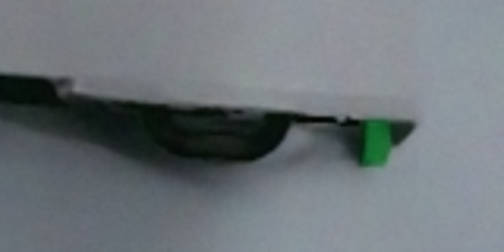

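>>> execute_actions:
  actions:
    - {"r1":{"joints":{"arm_m":0.0},"base":{"strafe_m":0.55}}}
  cameras: []

>>> execute_actions:
  actions:
    - {"r1":{"base":{"translate_m":1.6},"pace":"fast"}}
  cameras: []

>>> execute_actions:
  actions:
    - {"r1":{"base":{"rotate_rad":-3.2},"joints":{"wrist_pitch_rad":0.3}}}
  cameras: ["r1_head_left_camera"]

Scene clock: 305.17 s.
r1.base_odometry: x=-0.635 y=+0.425 heading=+2.468 (m, m, rad; r1's odometry frame)
r1.turned_by_wheels: +0.000 (rad since the last result)
r1.turned_by_imu: -0.001 (rad since the last result)
r1.base_tilt: forward=+0.0 right=-0.3 (deg)
r1.lidar_m: 3.16 1.53 1.14 1.33 1.36 1.59 1.52 1.64 2.36 1.46 0.58 0.58
r1.base_status: done
r1.joint_positions: lift_m=+0.960 arm_m=+0.003 wrist_yaw_rad=+0.000 wrist_pitch_rad=+1.450 wrist_roll_rad=+0.000 gripper_m=+0.140
r1.joint_status: all done
r1.motor_effort: lift_m=+21(23) arm_m=-9(10) wrist_yaw_rad=-1(2) wrist_pitch_rad=-2(1) wrist_roll_rad=+0(0) gripper_m=+3(1) wheel_0=+1(8) wheel_1=-1(8) wheel_2=+0(1) (%)
r1.hand_pose: x=+0.2080 y=-0.0874 z=+0.8517 quat_wxyz=(+0.748, +0.000, +0.663, +0.000) (m; r1's base frame)
r1.wrist_depth_mm: 1060 1060 1060 1060 1118 1118 462 / 1042 1078 1078 1078 1098 750 1098 / 1042 1060 1078 1098 1098 1098 1098 / 1042 1042 1078 1078 1078 1098 1098 / 1042 1025 831 878 1060 1078 1098 / 1008 1008 854 842 1042 1078 1098 / 1008 1042 831 - 1060 1078 1098
r2.base_odometry: x=+0.486 y=-1.281 heading=-2.458 (m, m, rad; r2's odometry frame)
r2.turned_by_wheels: +0.000 (rad since the last result)
r2.turned_by_imu: +0.001 (rad since the last result)
r2.base_tilt: forward=+0.1 right=-0.2 (deg)
r2.lidar_m: 0.50 0.57 0.80 2.61 2.70 0.96 0.93 3.05 2.21 2.12 1.10 0.57
r2.base_status: not commanded
r2.joint_positions: lift_m=+1.040 arm_m=+0.002 wrist_yaw_rad=+0.000 wrist_pitch_rad=+0.901 wrist_roll_rad=+0.012 gripper_m=+0.120
r2.joint_status: not commanded
r2.motor_effort: lift_m=+23(23) arm_m=+0(0) wrist_yaw_rad=+0(0) wrist_pitch_rad=-4(4) wrist_roll_rad=-2(2) gripper_m=-2(1) wheel_0=+3(3) wheel_1=+1(1) wheel_2=-3(3) (%)
r2.hand_pose: x=+0.3516 y=-0.0874 z=+0.9918 quat_wxyz=(+0.900, +0.005, +0.436, -0.003) (m; r2's base frame)
r2.wrist_depth_mm: 603 609 609 609 585 554 559 / 508 508 508 508 504 627 640 / 433 433 433 436 445 707 741 / 820 842 831 854 854 866 891 / 991 1025 1025 1042 1025 1078 1098 / 1205 1182 1182 1229 216 1229 1255 / 1138 1118 1160 119 1118 1118 1118
pictures: none
No camera images: the call's "cameras" was empty. Leave "cameras" out to get every camera's image.

Scene clock: 310.97 s.
r1.base_odometry: x=-1.885 y=+1.423 heading=+2.468 (m, m, rad; r1's odometry frame)
r1.turned_by_wheels: +0.000 (rad since the last result)
r1.turned_by_imu: +0.003 (rad since the last result)
r1.base_tilt: forward=-0.1 right=-0.3 (deg)
r1.lidar_m: 1.57 1.70 1.30 1.22 1.07 1.56 3.17 0.64 0.59 3.05 2.14 1.63
r1.base_status: done
r1.joint_positions: lift_m=+0.960 arm_m=+0.002 wrist_yaw_rad=+0.000 wrist_pitch_rad=+1.450 wrist_roll_rad=+0.000 gripper_m=+0.140
r1.joint_status: not commanded
r1.motor_effort: lift_m=+22(22) arm_m=-9(9) wrist_yaw_rad=-2(0) wrist_pitch_rad=-2(1) wrist_roll_rad=+0(2) gripper_m=-1(1) wheel_0=-1(5) wheel_1=-1(5) wheel_2=+2(10) (%)
r1.hand_pose: x=+0.2080 y=-0.0874 z=+0.8517 quat_wxyz=(+0.748, +0.000, +0.663, +0.000) (m; r1's base frame)
r1.wrist_depth_mm: 1060 1078 1060 1098 1098 1098 1160 / 1042 1042 1060 1078 1078 1098 1138 / 1025 1060 1042 1078 1098 1098 1098 / 1025 1042 1060 1060 1098 1078 1118 / 1008 1025 854 878 1060 1098 1078 / 1008 1025 831 866 1042 1060 1098 / 1025 1008 831 - 1042 1078 1098
r2.base_odometry: x=+0.486 y=-1.281 heading=-2.458 (m, m, rad; r2's odometry frame)
r2.turned_by_wheels: +0.000 (rad since the last result)
r2.turned_by_imu: +0.001 (rad since the last result)
r2.base_tilt: forward=+0.1 right=-0.2 (deg)
r2.lidar_m: 0.54 0.57 0.81 2.62 2.73 0.98 0.91 3.05 2.19 2.12 1.13 0.58
r2.base_status: not commanded
r2.joint_positions: lift_m=+1.040 arm_m=+0.002 wrist_yaw_rad=+0.000 wrist_pitch_rad=+0.901 wrist_roll_rad=+0.012 gripper_m=+0.120
r2.joint_status: not commanded
r2.motor_effort: lift_m=+23(23) arm_m=-1(1) wrist_yaw_rad=-1(0) wrist_pitch_rad=-4(4) wrist_roll_rad=-3(2) gripper_m=-1(1) wheel_0=+3(3) wheel_1=+1(1) wheel_2=-3(2) (%)
r2.hand_pose: x=+0.3516 y=-0.0874 z=+0.9918 quat_wxyz=(+0.900, +0.005, +0.436, -0.003) (m; r2's base frame)
r2.wrist_depth_mm: 609 615 615 609 585 554 559 / 504 504 508 508 504 627 640 / 430 433 433 442 442 707 741 / 820 820 831 854 854 878 891 / 976 1008 1025 1042 1025 1078 1098 / 1205 1138 1205 1229 216 1255 1255 / 1138 1118 1138 119 1118 1138 1138
pictures: none
No camera images: the call's "cameras" was empty. Leave "cameras" out to get every camera's image.

Scene clock: 314.10 s.
r1.base_odometry: x=-1.885 y=+1.423 heading=-0.732 (m, m, rad; r1's odometry frame)
r1.turned_by_wheels: -3.200 (rad since the last result)
r1.turned_by_imu: -3.240 (rad since the last result)
r1.base_tilt: forward=+0.0 right=-0.4 (deg)
r1.lidar_m: 3.14 0.63 0.60 1.47 2.31 1.65 1.60 1.69 1.31 1.24 1.11 1.51
r1.base_status: done
r1.joint_positions: lift_m=+0.960 arm_m=+0.002 wrist_yaw_rad=+0.000 wrist_pitch_rad=+0.302 wrist_roll_rad=+0.000 gripper_m=+0.140
r1.joint_status: all done
r1.motor_effort: lift_m=+22(22) arm_m=-9(9) wrist_yaw_rad=-1(2) wrist_pitch_rad=-8(9) wrist_roll_rad=-1(1) gripper_m=+0(1) wheel_0=+0(0) wheel_1=-1(7) wheel_2=+0(6) (%)
r1.hand_pose: x=+0.4488 y=-0.0875 z=+1.0521 quat_wxyz=(+0.989, +0.000, +0.151, +0.000) (m; r1's base frame)
r1.wrist_depth_mm: - - - - - - 1537 / - - - - - - 1537 / - - - - - - 1576 / - - - - - - 1499 / 842 - - - - - 1576 / 1576 1537 1618 1618 1618 1708 1576 / 1430 1430 1464 - 1499 1499 1430
r2.base_odometry: x=+0.486 y=-1.281 heading=-2.458 (m, m, rad; r2's odometry frame)
r2.turned_by_wheels: +0.000 (rad since the last result)
r2.turned_by_imu: +0.001 (rad since the last result)
r2.base_tilt: forward=+0.1 right=-0.2 (deg)
r2.lidar_m: 0.54 0.57 0.75 2.60 2.71 0.97 0.90 3.06 2.18 2.11 1.11 0.58
r2.base_status: not commanded
r2.joint_positions: lift_m=+1.040 arm_m=+0.002 wrist_yaw_rad=+0.000 wrist_pitch_rad=+0.901 wrist_roll_rad=+0.012 gripper_m=+0.120
r2.joint_status: not commanded
r2.motor_effort: lift_m=+23(23) arm_m=-1(0) wrist_yaw_rad=+0(0) wrist_pitch_rad=-4(4) wrist_roll_rad=-2(3) gripper_m=-1(1) wheel_0=+3(3) wheel_1=+1(1) wheel_2=-3(3) (%)
r2.hand_pose: x=+0.3516 y=-0.0874 z=+0.9918 quat_wxyz=(+0.900, +0.005, +0.436, -0.003) (m; r2's base frame)
r2.wrist_depth_mm: 609 609 609 609 591 554 554 / 508 504 508 504 508 627 634 / 433 433 433 439 442 707 741 / 809 820 842 854 854 866 878 / 991 1025 1025 1060 1025 1098 1098 / 1205 1160 1205 1229 215 1229 1229 / 1160 1118 1138 119 1138 1118 1138
pictures: r1_head_left_camera
Images, in order (width x height): r1_head_left_camera 420x672.

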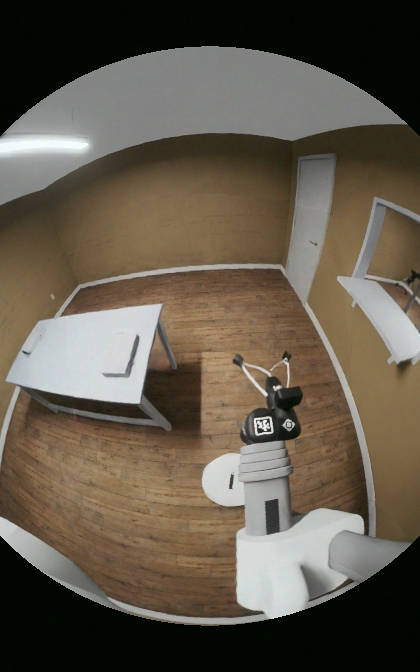

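>>> execute_actions:
  actions:
    - {"r1":{"base":{"rotate_rad":0.045}}}
  cameras: []

>>> execute_actions:
  actions:
    - {"r1":{"base":{"strafe_m":1.2},"pace":"fast"}}
  cameras: ["r1_head_left_camera"]

Scene clock: 314.80 s.
r1.base_odometry: x=-1.885 y=+1.423 heading=-0.687 (m, m, rad; r1's odometry frame)
r1.turned_by_wheels: +0.045 (rad since the last result)
r1.turned_by_imu: +0.046 (rad since the last result)
r1.base_tilt: forward=+0.0 right=-0.4 (deg)
r1.lidar_m: 3.15 0.59 0.62 1.93 2.21 1.60 1.57 1.69 1.29 1.25 1.07 1.56
r1.base_status: done
r1.joint_positions: lift_m=+0.960 arm_m=+0.002 wrist_yaw_rad=+0.000 wrist_pitch_rad=+0.302 wrist_roll_rad=+0.000 gripper_m=+0.140
r1.joint_status: not commanded
r1.motor_effort: lift_m=+22(22) arm_m=-9(9) wrist_yaw_rad=-1(2) wrist_pitch_rad=-8(8) wrist_roll_rad=-2(2) gripper_m=+0(0) wheel_0=+0(2) wheel_1=+1(1) wheel_2=+2(5) (%)
r1.hand_pose: x=+0.4488 y=-0.0874 z=+1.0521 quat_wxyz=(+0.989, +0.000, +0.151, +0.000) (m; r1's base frame)
r1.wrist_depth_mm: - - - - - - 1661 / - - - - - - 1661 / - - - - - - 1661 / - - - - - - 1618 / 809 960 - - - - 1661 / 1661 991 1576 1661 1708 1756 1618 / 1397 1397 1464 - 1537 1464 1430
r2.base_odometry: x=+0.486 y=-1.281 heading=-2.458 (m, m, rad; r2's odometry frame)
r2.turned_by_wheels: +0.000 (rad since the last result)
r2.turned_by_imu: +0.000 (rad since the last result)
r2.base_tilt: forward=+0.1 right=-0.2 (deg)
r2.lidar_m: 0.52 0.56 0.79 2.58 2.71 0.97 0.93 3.04 2.22 2.09 1.10 0.55
r2.base_status: not commanded
r2.joint_positions: lift_m=+1.040 arm_m=+0.002 wrist_yaw_rad=+0.000 wrist_pitch_rad=+0.901 wrist_roll_rad=+0.012 gripper_m=+0.120
r2.joint_status: not commanded
r2.motor_effort: lift_m=+23(23) arm_m=-1(1) wrist_yaw_rad=-1(0) wrist_pitch_rad=-4(5) wrist_roll_rad=-3(2) gripper_m=+0(1) wheel_0=+3(3) wheel_1=+1(1) wheel_2=-3(3) (%)
r2.hand_pose: x=+0.3516 y=-0.0874 z=+0.9918 quat_wxyz=(+0.900, +0.005, +0.436, -0.003) (m; r2's base frame)
r2.wrist_depth_mm: 609 609 609 609 591 554 559 / 508 508 508 508 504 627 634 / 433 433 433 436 442 715 741 / 820 831 831 842 854 866 904 / 991 1008 1025 1060 1025 1078 1098 / 1182 1160 1205 1255 216 1255 1255 / 1138 1118 1138 119 1138 1118 1138
pictures: none
No camera images: the call's "cameras" was empty. Leave "cameras" out to get every camera's image.

Scene clock: 319.43 s.
r1.base_odometry: x=-1.124 y=+2.351 heading=-0.687 (m, m, rad; r1's odometry frame)
r1.turned_by_wheels: +0.000 (rad since the last result)
r1.turned_by_imu: -0.003 (rad since the last result)
r1.base_tilt: forward=-0.1 right=-0.3 (deg)
r1.lidar_m: 0.41 0.48 0.63 1.85 1.96 1.59 1.53 1.60 2.35 2.30 0.62 0.45
r1.base_status: done
r1.joint_positions: lift_m=+0.960 arm_m=+0.002 wrist_yaw_rad=+0.000 wrist_pitch_rad=+0.302 wrist_roll_rad=+0.000 gripper_m=+0.140
r1.joint_status: not commanded
r1.motor_effort: lift_m=+22(22) arm_m=-9(9) wrist_yaw_rad=-2(2) wrist_pitch_rad=-7(7) wrist_roll_rad=-1(0) gripper_m=+2(0) wheel_0=+2(9) wheel_1=+0(5) wheel_2=+1(3) (%)
r1.hand_pose: x=+0.4488 y=-0.0874 z=+1.0521 quat_wxyz=(+0.989, +0.000, +0.151, +0.000) (m; r1's base frame)
r1.wrist_depth_mm: - - - - - - - / - - - - - - - / - - - - - - - / - - - - - - - / 715 732 778 798 798 820 854 / 591 559 559 585 580 615 597 / 496 500 521 - 539 517 525
r2.base_odometry: x=+0.486 y=-1.281 heading=-2.458 (m, m, rad; r2's odometry frame)
r2.turned_by_wheels: +0.000 (rad since the last result)
r2.turned_by_imu: +0.001 (rad since the last result)
r2.base_tilt: forward=+0.1 right=-0.2 (deg)
r2.lidar_m: 0.53 0.57 0.80 2.59 2.71 0.97 0.93 3.06 2.20 2.08 1.11 0.57
r2.base_status: not commanded
r2.joint_positions: lift_m=+1.040 arm_m=+0.002 wrist_yaw_rad=+0.000 wrist_pitch_rad=+0.901 wrist_roll_rad=+0.012 gripper_m=+0.120
r2.joint_status: not commanded
r2.motor_effort: lift_m=+23(23) arm_m=+0(0) wrist_yaw_rad=+0(0) wrist_pitch_rad=-4(4) wrist_roll_rad=+1(1) gripper_m=-1(2) wheel_0=+3(3) wheel_1=+1(1) wheel_2=-3(3) (%)
r2.hand_pose: x=+0.3516 y=-0.0874 z=+0.9918 quat_wxyz=(+0.900, +0.005, +0.436, -0.003) (m; r2's base frame)
r2.wrist_depth_mm: 609 603 603 609 591 554 559 / 504 504 508 504 504 621 634 / 433 433 436 439 442 707 741 / 820 820 831 854 866 878 878 / 1008 1025 1008 1060 1025 1078 1098 / 1182 1160 1182 1255 216 1229 1229 / 1138 1118 1160 119 1118 1118 1138
pictures: r1_head_left_camera
Images, in order (width x height): r1_head_left_camera 420x672.

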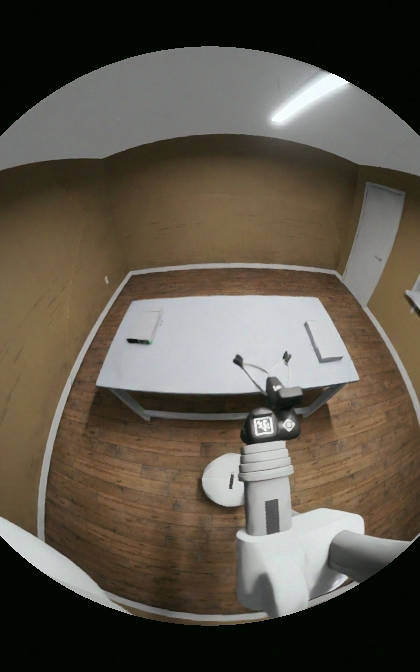

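>>> execute_actions:
  actions:
    - {"r1":{"base":{"strafe_m":0.55},"joints":{"arm_m":0.46,"wrist_pitch_rad":1.45}}}
  cameras: ["r1_wrist_camera"]

Scene clock: 322.73 s.
r1.base_odometry: x=-0.775 y=+2.776 heading=-0.687 (m, m, rad; r1's odometry frame)
r1.turned_by_wheels: +0.000 (rad since the last result)
r1.turned_by_imu: -0.002 (rad since the last result)
r1.base_tilt: forward=+0.0 right=-0.3 (deg)
r1.lidar_m: 0.44 0.49 1.31 1.30 1.36 1.58 1.50 1.61 2.25 2.85 0.65 0.46
r1.base_status: done
r1.joint_positions: lift_m=+0.960 arm_m=+0.458 wrist_yaw_rad=+0.000 wrist_pitch_rad=+1.450 wrist_roll_rad=+0.000 gripper_m=+0.140
r1.joint_status: all done
r1.motor_effort: lift_m=+22(22) arm_m=+9(10) wrist_yaw_rad=-2(0) wrist_pitch_rad=-2(4) wrist_roll_rad=+1(1) gripper_m=+0(0) wheel_0=+0(6) wheel_1=+0(4) wheel_2=+1(1) (%)
r1.hand_pose: x=+0.6641 y=-0.0874 z=+0.8517 quat_wxyz=(+0.748, +0.000, +0.663, +0.000) (m; r1's base frame)
r1.wrist_depth_mm: 314 270 273 277 327 330 334 / 310 270 272 319 325 329 332 / 306 310 317 319 322 327 330 / 306 312 312 315 319 324 322 / 303 304 312 315 317 320 324 / 301 304 307 312 315 319 324 / 300 303 304 - 314 317 317
r2.base_odometry: x=+0.486 y=-1.281 heading=-2.458 (m, m, rad; r2's odometry frame)
r2.turned_by_wheels: +0.000 (rad since the last result)
r2.turned_by_imu: +0.001 (rad since the last result)
r2.base_tilt: forward=+0.1 right=-0.2 (deg)
r2.lidar_m: 0.53 0.56 0.79 2.59 2.70 0.97 0.91 3.04 2.18 2.09 1.12 0.58
r2.base_status: not commanded
r2.joint_positions: lift_m=+1.040 arm_m=+0.002 wrist_yaw_rad=+0.000 wrist_pitch_rad=+0.901 wrist_roll_rad=+0.012 gripper_m=+0.120
r2.joint_status: not commanded
r2.motor_effort: lift_m=+23(23) arm_m=+0(1) wrist_yaw_rad=+0(1) wrist_pitch_rad=-4(3) wrist_roll_rad=-2(1) gripper_m=+0(1) wheel_0=+3(3) wheel_1=+1(1) wheel_2=-3(3) (%)
r2.hand_pose: x=+0.3516 y=-0.0874 z=+0.9918 quat_wxyz=(+0.900, +0.005, +0.436, -0.003) (m; r2's base frame)
r2.wrist_depth_mm: 609 609 603 615 591 554 559 / 504 504 504 508 504 627 640 / 430 436 433 439 445 715 741 / 820 831 842 854 854 878 891 / 976 1008 1025 1060 1008 1078 1078 / 1205 1160 1182 1229 215 1229 1229 / 1160 1118 1138 119 1138 1118 1138
pictures: r1_wrist_camera
camera_calibration (this result's frames):
r1_wrist_camera: T_world_to_cam=[[-0.00133227, -0.999438, 0.0334955, -0.122976], [-0.996808, -0.00134671, -0.0798308, 0.775751], [0.079831, -0.0334949, -0.996246, 1.02091], [0, 0, 0, 1]] pos_world=[0.691611, -0.0876673, 1.08312]
Images, in order (width x height): r1_wrist_camera 616x392.

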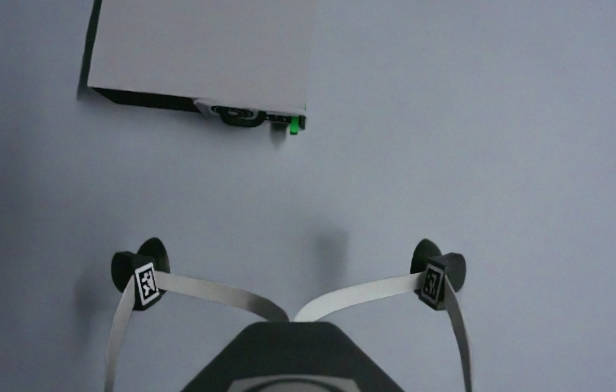

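>>> execute_actions:
  actions:
    - {"r1":{"base":{"rotate_rad":-0.10},"joints":{"arm_m":0.2,"wrist_pitch_rad":0.35,"gripper_m":0.07}}}
  cameras: []

>>> execute_actions:
  actions:
    - {"r1":{"base":{"strafe_m":0.10},"joints":{"lift_m":0.725}}}
  cameras: ["r1_wrist_camera","r1_head_camera"]

Scene clock: 325.10 s.
r1.base_odometry: x=-0.775 y=+2.776 heading=-0.787 (m, m, rad; r1's odometry frame)
r1.turned_by_wheels: -0.100 (rad since the last result)
r1.turned_by_imu: -0.101 (rad since the last result)
r1.base_tilt: forward=-0.1 right=-0.4 (deg)
r1.lidar_m: 0.45 0.47 1.38 1.28 1.32 1.60 1.50 1.56 2.07 2.84 0.73 0.48
r1.base_status: done
r1.joint_positions: lift_m=+0.960 arm_m=+0.202 wrist_yaw_rad=+0.000 wrist_pitch_rad=+0.352 wrist_roll_rad=+0.000 gripper_m=+0.070
r1.joint_status: all done
r1.motor_effort: lift_m=+22(21) arm_m=-9(11) wrist_yaw_rad=-2(3) wrist_pitch_rad=-9(9) wrist_roll_rad=+1(1) gripper_m=-1(2) wheel_0=+0(3) wheel_1=-1(5) wheel_2=-1(5) (%)
r1.hand_pose: x=+0.6432 y=-0.0875 z=+1.0385 quat_wxyz=(+0.985, +0.000, +0.175, +0.000) (m; r1's base frame)
r1.wrist_depth_mm: - - - - - - - / - - - - - - - / - - - - - - - / - - - - - - - / 1863 699 640 723 707 741 768 / 597 517 469 564 203 597 597 / 469 445 436 - 508 496 504
r2.base_odometry: x=+0.486 y=-1.281 heading=-2.458 (m, m, rad; r2's odometry frame)
r2.turned_by_wheels: +0.000 (rad since the last result)
r2.turned_by_imu: +0.001 (rad since the last result)
r2.base_tilt: forward=+0.1 right=-0.2 (deg)
r2.lidar_m: 0.52 0.58 0.78 2.60 2.69 0.99 0.91 3.03 2.20 2.11 1.11 0.57
r2.base_status: not commanded
r2.joint_positions: lift_m=+1.040 arm_m=+0.002 wrist_yaw_rad=+0.000 wrist_pitch_rad=+0.901 wrist_roll_rad=+0.012 gripper_m=+0.120
r2.joint_status: not commanded
r2.motor_effort: lift_m=+23(23) arm_m=+0(1) wrist_yaw_rad=+0(0) wrist_pitch_rad=-5(4) wrist_roll_rad=-1(1) gripper_m=+0(1) wheel_0=+2(3) wheel_1=+1(1) wheel_2=-3(3) (%)
r2.hand_pose: x=+0.3516 y=-0.0874 z=+0.9918 quat_wxyz=(+0.900, +0.005, +0.436, -0.003) (m; r2's base frame)
r2.wrist_depth_mm: 609 609 609 609 591 549 559 / 504 508 504 508 504 627 634 / 433 433 433 439 445 707 741 / 820 820 842 842 854 866 878 / 1008 1008 1025 1060 1025 1078 1098 / 1205 1182 1205 1205 216 1229 1229 / 1118 1118 1138 119 1160 1118 1138
pictures: none
No camera images: the call's "cameras" was empty. Leave "cameras" out to get every camera's image.

Scene clock: 327.17 s.
r1.base_odometry: x=-0.704 y=+2.847 heading=-0.787 (m, m, rad; r1's odometry frame)
r1.turned_by_wheels: +0.000 (rad since the last result)
r1.turned_by_imu: +0.000 (rad since the last result)
r1.base_tilt: forward=-0.1 right=-0.3 (deg)
r1.lidar_m: 0.45 0.47 1.27 1.19 1.22 1.61 1.51 1.56 2.07 2.93 0.69 0.48
r1.base_status: done
r1.joint_positions: lift_m=+0.725 arm_m=+0.202 wrist_yaw_rad=+0.000 wrist_pitch_rad=+0.352 wrist_roll_rad=+0.000 gripper_m=+0.070
r1.joint_status: all done
r1.motor_effort: lift_m=+17(22) arm_m=-9(9) wrist_yaw_rad=-1(1) wrist_pitch_rad=-8(8) wrist_roll_rad=-1(1) gripper_m=-2(2) wheel_0=+1(5) wheel_1=-1(9) wheel_2=-1(2) (%)
r1.hand_pose: x=+0.6432 y=-0.0874 z=+0.8039 quat_wxyz=(+0.985, +0.000, +0.175, +0.000) (m; r1's base frame)
r1.wrist_depth_mm: - - - - - - - / - - - - - - - / - 580 427 512 627 654 691 / 397 387 366 357 418 427 436 / 287 294 286 304 297 314 319 / 232 225 222 236 204 249 250 / 195 196 206 - 211 206 209
r2.base_odometry: x=+0.486 y=-1.281 heading=-2.458 (m, m, rad; r2's odometry frame)
r2.turned_by_wheels: +0.000 (rad since the last result)
r2.turned_by_imu: +0.001 (rad since the last result)
r2.base_tilt: forward=+0.1 right=-0.1 (deg)
r2.lidar_m: 0.53 0.59 0.80 2.59 2.71 0.98 0.93 3.05 2.19 2.12 1.10 0.56
r2.base_status: not commanded
r2.joint_positions: lift_m=+1.040 arm_m=+0.002 wrist_yaw_rad=+0.000 wrist_pitch_rad=+0.901 wrist_roll_rad=+0.012 gripper_m=+0.120
r2.joint_status: not commanded
r2.motor_effort: lift_m=+22(23) arm_m=-1(0) wrist_yaw_rad=+0(0) wrist_pitch_rad=-4(3) wrist_roll_rad=-4(1) gripper_m=-1(1) wheel_0=+2(3) wheel_1=+1(1) wheel_2=-3(3) (%)
r2.hand_pose: x=+0.3516 y=-0.0874 z=+0.9918 quat_wxyz=(+0.900, +0.005, +0.436, -0.003) (m; r2's base frame)
r2.wrist_depth_mm: 603 603 609 609 585 554 559 / 504 508 504 504 508 621 634 / 433 433 430 436 442 699 741 / 820 831 842 831 854 866 878 / 991 1008 1025 1042 1008 1078 1078 / 1229 1182 1205 1229 216 1205 1255 / 1138 1138 1138 119 1138 1138 1138
pictures: r1_head_camera, r1_wrist_camera
camera_calibration (this result's frames):
r1_wrist_camera: T_world_to_cam=[[-0.030471, -0.999438, 0.0139405, -0.0869403], [-0.383108, -0.00120391, -0.923703, 1.03479], [0.923201, -0.0334868, -0.382856, -0.0606], [0, 0, 0, 1]] pos_world=[0.449735, -0.087675, 0.933854]
Images, in order (width x height): r1_head_camera 420x560, r1_wrist_camera 616x392.

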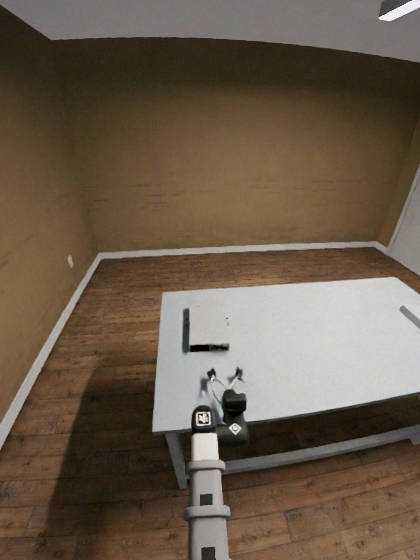

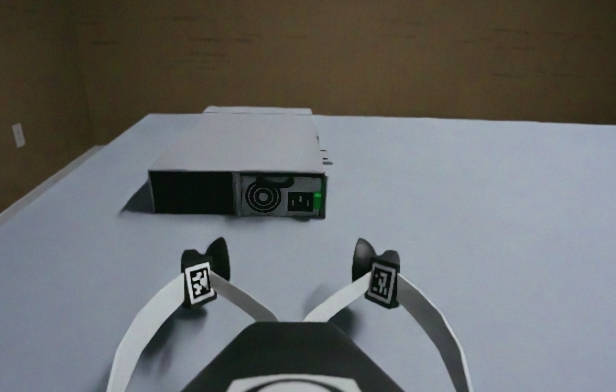

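>>> execute_actions:
  actions:
    - {"r1":{"base":{"translate_m":0.13},"joints":{"arm_m":0.15,"gripper_m":0.062,"wrist_roll_rad":0.3,"lift_m":0.722},"pace":"slow"}}
  cameras: ["r1_wrist_camera"]

Scene clock: 330.03 s.
r1.base_odometry: x=-0.612 y=+2.755 heading=-0.787 (m, m, rad; r1's odometry frame)
r1.turned_by_wheels: +0.000 (rad since the last result)
r1.turned_by_imu: +0.001 (rad since the last result)
r1.base_tilt: forward=+0.0 right=-0.4 (deg)
r1.lidar_m: 0.31 0.33 1.29 1.19 1.21 1.67 1.64 1.71 2.26 2.93 0.50 0.33
r1.base_status: done
r1.joint_positions: lift_m=+0.722 arm_m=+0.152 wrist_yaw_rad=+0.000 wrist_pitch_rad=+0.352 wrist_roll_rad=+0.300 gripper_m=+0.062
r1.joint_status: all done
r1.motor_effort: lift_m=+17(17) arm_m=-9(12) wrist_yaw_rad=-2(2) wrist_pitch_rad=-8(8) wrist_roll_rad=+0(2) gripper_m=-2(2) wheel_0=+2(3) wheel_1=+1(3) wheel_2=-1(6) (%)
r1.hand_pose: x=+0.5933 y=-0.0874 z=+0.8009 quat_wxyz=(+0.973, +0.147, +0.173, -0.026) (m; r1's base frame)
r1.wrist_depth_mm: - - - - - - - / - - - - - 609 530 / - - 496 500 473 404 362 / - 484 320 314 340 304 279 / 1756 314 271 279 256 244 229 / 314 277 236 229 199 203 190 / 247 226 223 - 187 171 -
r2.base_odometry: x=+0.486 y=-1.281 heading=-2.458 (m, m, rad; r2's odometry frame)
r2.turned_by_wheels: +0.000 (rad since the last result)
r2.turned_by_imu: +0.001 (rad since the last result)
r2.base_tilt: forward=+0.2 right=-0.2 (deg)
r2.lidar_m: 0.52 0.57 0.76 2.58 2.72 0.96 0.92 3.02 2.20 2.11 1.12 0.56
r2.base_status: not commanded
r2.joint_positions: lift_m=+1.040 arm_m=+0.002 wrist_yaw_rad=+0.000 wrist_pitch_rad=+0.901 wrist_roll_rad=+0.012 gripper_m=+0.120
r2.joint_status: not commanded
r2.motor_effort: lift_m=+22(23) arm_m=+0(1) wrist_yaw_rad=+0(0) wrist_pitch_rad=-4(4) wrist_roll_rad=-2(1) gripper_m=-2(2) wheel_0=+3(3) wheel_1=+1(1) wheel_2=-3(3) (%)
r2.hand_pose: x=+0.3516 y=-0.0874 z=+0.9918 quat_wxyz=(+0.900, +0.005, +0.436, -0.003) (m; r2's base frame)
r2.wrist_depth_mm: 609 609 609 609 591 554 559 / 508 512 504 508 504 627 634 / 433 433 433 436 445 699 741 / 809 831 854 842 866 878 878 / 991 1008 1025 1060 1025 1078 1078 / 1229 1160 1182 1229 216 1229 1255 / 1160 1118 1138 120 1138 1118 1138
pictures: r1_wrist_camera
camera_calibration (this result's frames):
r1_wrist_camera: T_world_to_cam=[[-0.132366, -0.955633, -0.263144, 0.197779], [-0.367859, 0.293882, -0.882221, 0.996423], [0.920413, -0.019976, -0.390438, -0.00670752], [0, 0, 0, 1]] pos_world=[0.398896, -0.10396, 0.92849]
Images, in order (width x height): r1_wrist_camera 616x392.

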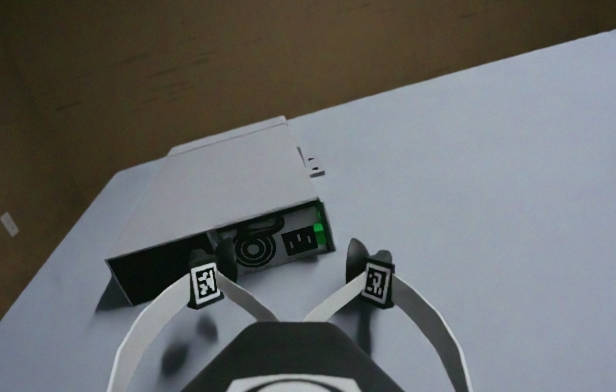

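>>> execute_actions:
  actions:
    - {"r1":{"base":{"strafe_m":0.008},"joints":{"arm_m":0.18},"pace":"slow","contact_limits":{"arm_m":0.2}}}
  cameras: ["r1_wrist_camera"]

Scene clock: 331.53 s.
r1.base_odometry: x=-0.607 y=+2.761 heading=-0.787 (m, m, rad; r1's odometry frame)
r1.turned_by_wheels: +0.000 (rad since the last result)
r1.turned_by_imu: +0.000 (rad since the last result)
r1.base_tilt: forward=-0.1 right=-0.3 (deg)
r1.lidar_m: 0.31 0.32 1.26 1.19 1.23 1.62 1.64 1.72 2.21 2.91 0.49 0.33
r1.base_status: done
r1.joint_positions: lift_m=+0.722 arm_m=+0.178 wrist_yaw_rad=+0.000 wrist_pitch_rad=+0.353 wrist_roll_rad=+0.300 gripper_m=+0.062
r1.joint_status: all done
r1.motor_effort: lift_m=+17(17) arm_m=+10(9) wrist_yaw_rad=-2(1) wrist_pitch_rad=-10(9) wrist_roll_rad=+1(1) gripper_m=-1(3) wheel_0=-2(5) wheel_1=+0(7) wheel_2=-1(1) (%)
r1.contact_limits: arm_m 0.2
r1.hand_pose: x=+0.6198 y=-0.0875 z=+0.8007 quat_wxyz=(+0.973, +0.147, +0.174, -0.026) (m; r1's base frame)
r1.wrist_depth_mm: - - - - - - - / - - - - - 597 521 / - - 488 488 462 399 362 / - 504 315 291 336 301 277 / 1808 285 247 253 255 242 229 / 310 265 234 228 198 201 189 / 247 226 221 - 186 171 -
r2.base_odometry: x=+0.486 y=-1.281 heading=-2.458 (m, m, rad; r2's odometry frame)
r2.turned_by_wheels: +0.000 (rad since the last result)
r2.turned_by_imu: +0.000 (rad since the last result)
r2.base_tilt: forward=+0.1 right=-0.2 (deg)
r2.lidar_m: 0.53 0.58 0.78 2.60 2.72 0.98 0.92 3.04 2.20 2.12 1.09 0.55
r2.base_status: not commanded
r2.joint_positions: lift_m=+1.040 arm_m=+0.002 wrist_yaw_rad=+0.000 wrist_pitch_rad=+0.901 wrist_roll_rad=+0.012 gripper_m=+0.120
r2.joint_status: not commanded
r2.motor_effort: lift_m=+22(23) arm_m=+0(0) wrist_yaw_rad=+0(0) wrist_pitch_rad=-4(4) wrist_roll_rad=-2(1) gripper_m=+0(0) wheel_0=+2(3) wheel_1=+1(1) wheel_2=-3(3) (%)
r2.hand_pose: x=+0.3516 y=-0.0874 z=+0.9918 quat_wxyz=(+0.900, +0.005, +0.436, -0.003) (m; r2's base frame)
r2.wrist_depth_mm: 603 609 603 615 591 549 559 / 508 504 508 504 504 621 634 / 433 433 433 439 445 707 750 / 809 831 831 842 866 866 891 / 991 1008 1025 1060 1025 1078 1098 / 1205 1160 1205 1229 216 1229 1255 / 1160 1118 1160 119 1118 1118 1160
pictures: r1_wrist_camera
camera_calibration (this result's frames):
r1_wrist_camera: T_world_to_cam=[[-0.132898, -0.955583, -0.263056, 0.201416], [-0.36834, 0.294019, -0.881974, 1.00618], [0.920143, -0.0203188, -0.391054, -0.0306102], [0, 0, 0, 1]] pos_world=[0.425551, -0.103989, 0.928439]
Images, in order (width x height): r1_wrist_camera 616x392.

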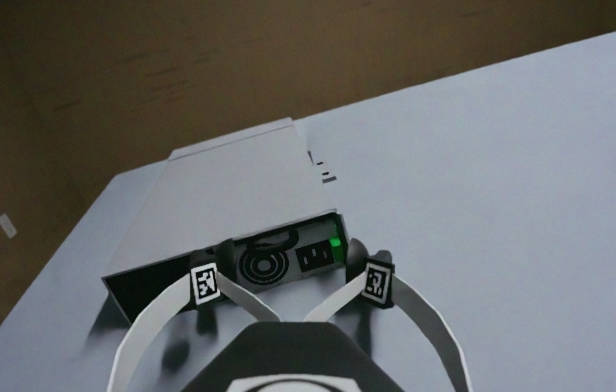

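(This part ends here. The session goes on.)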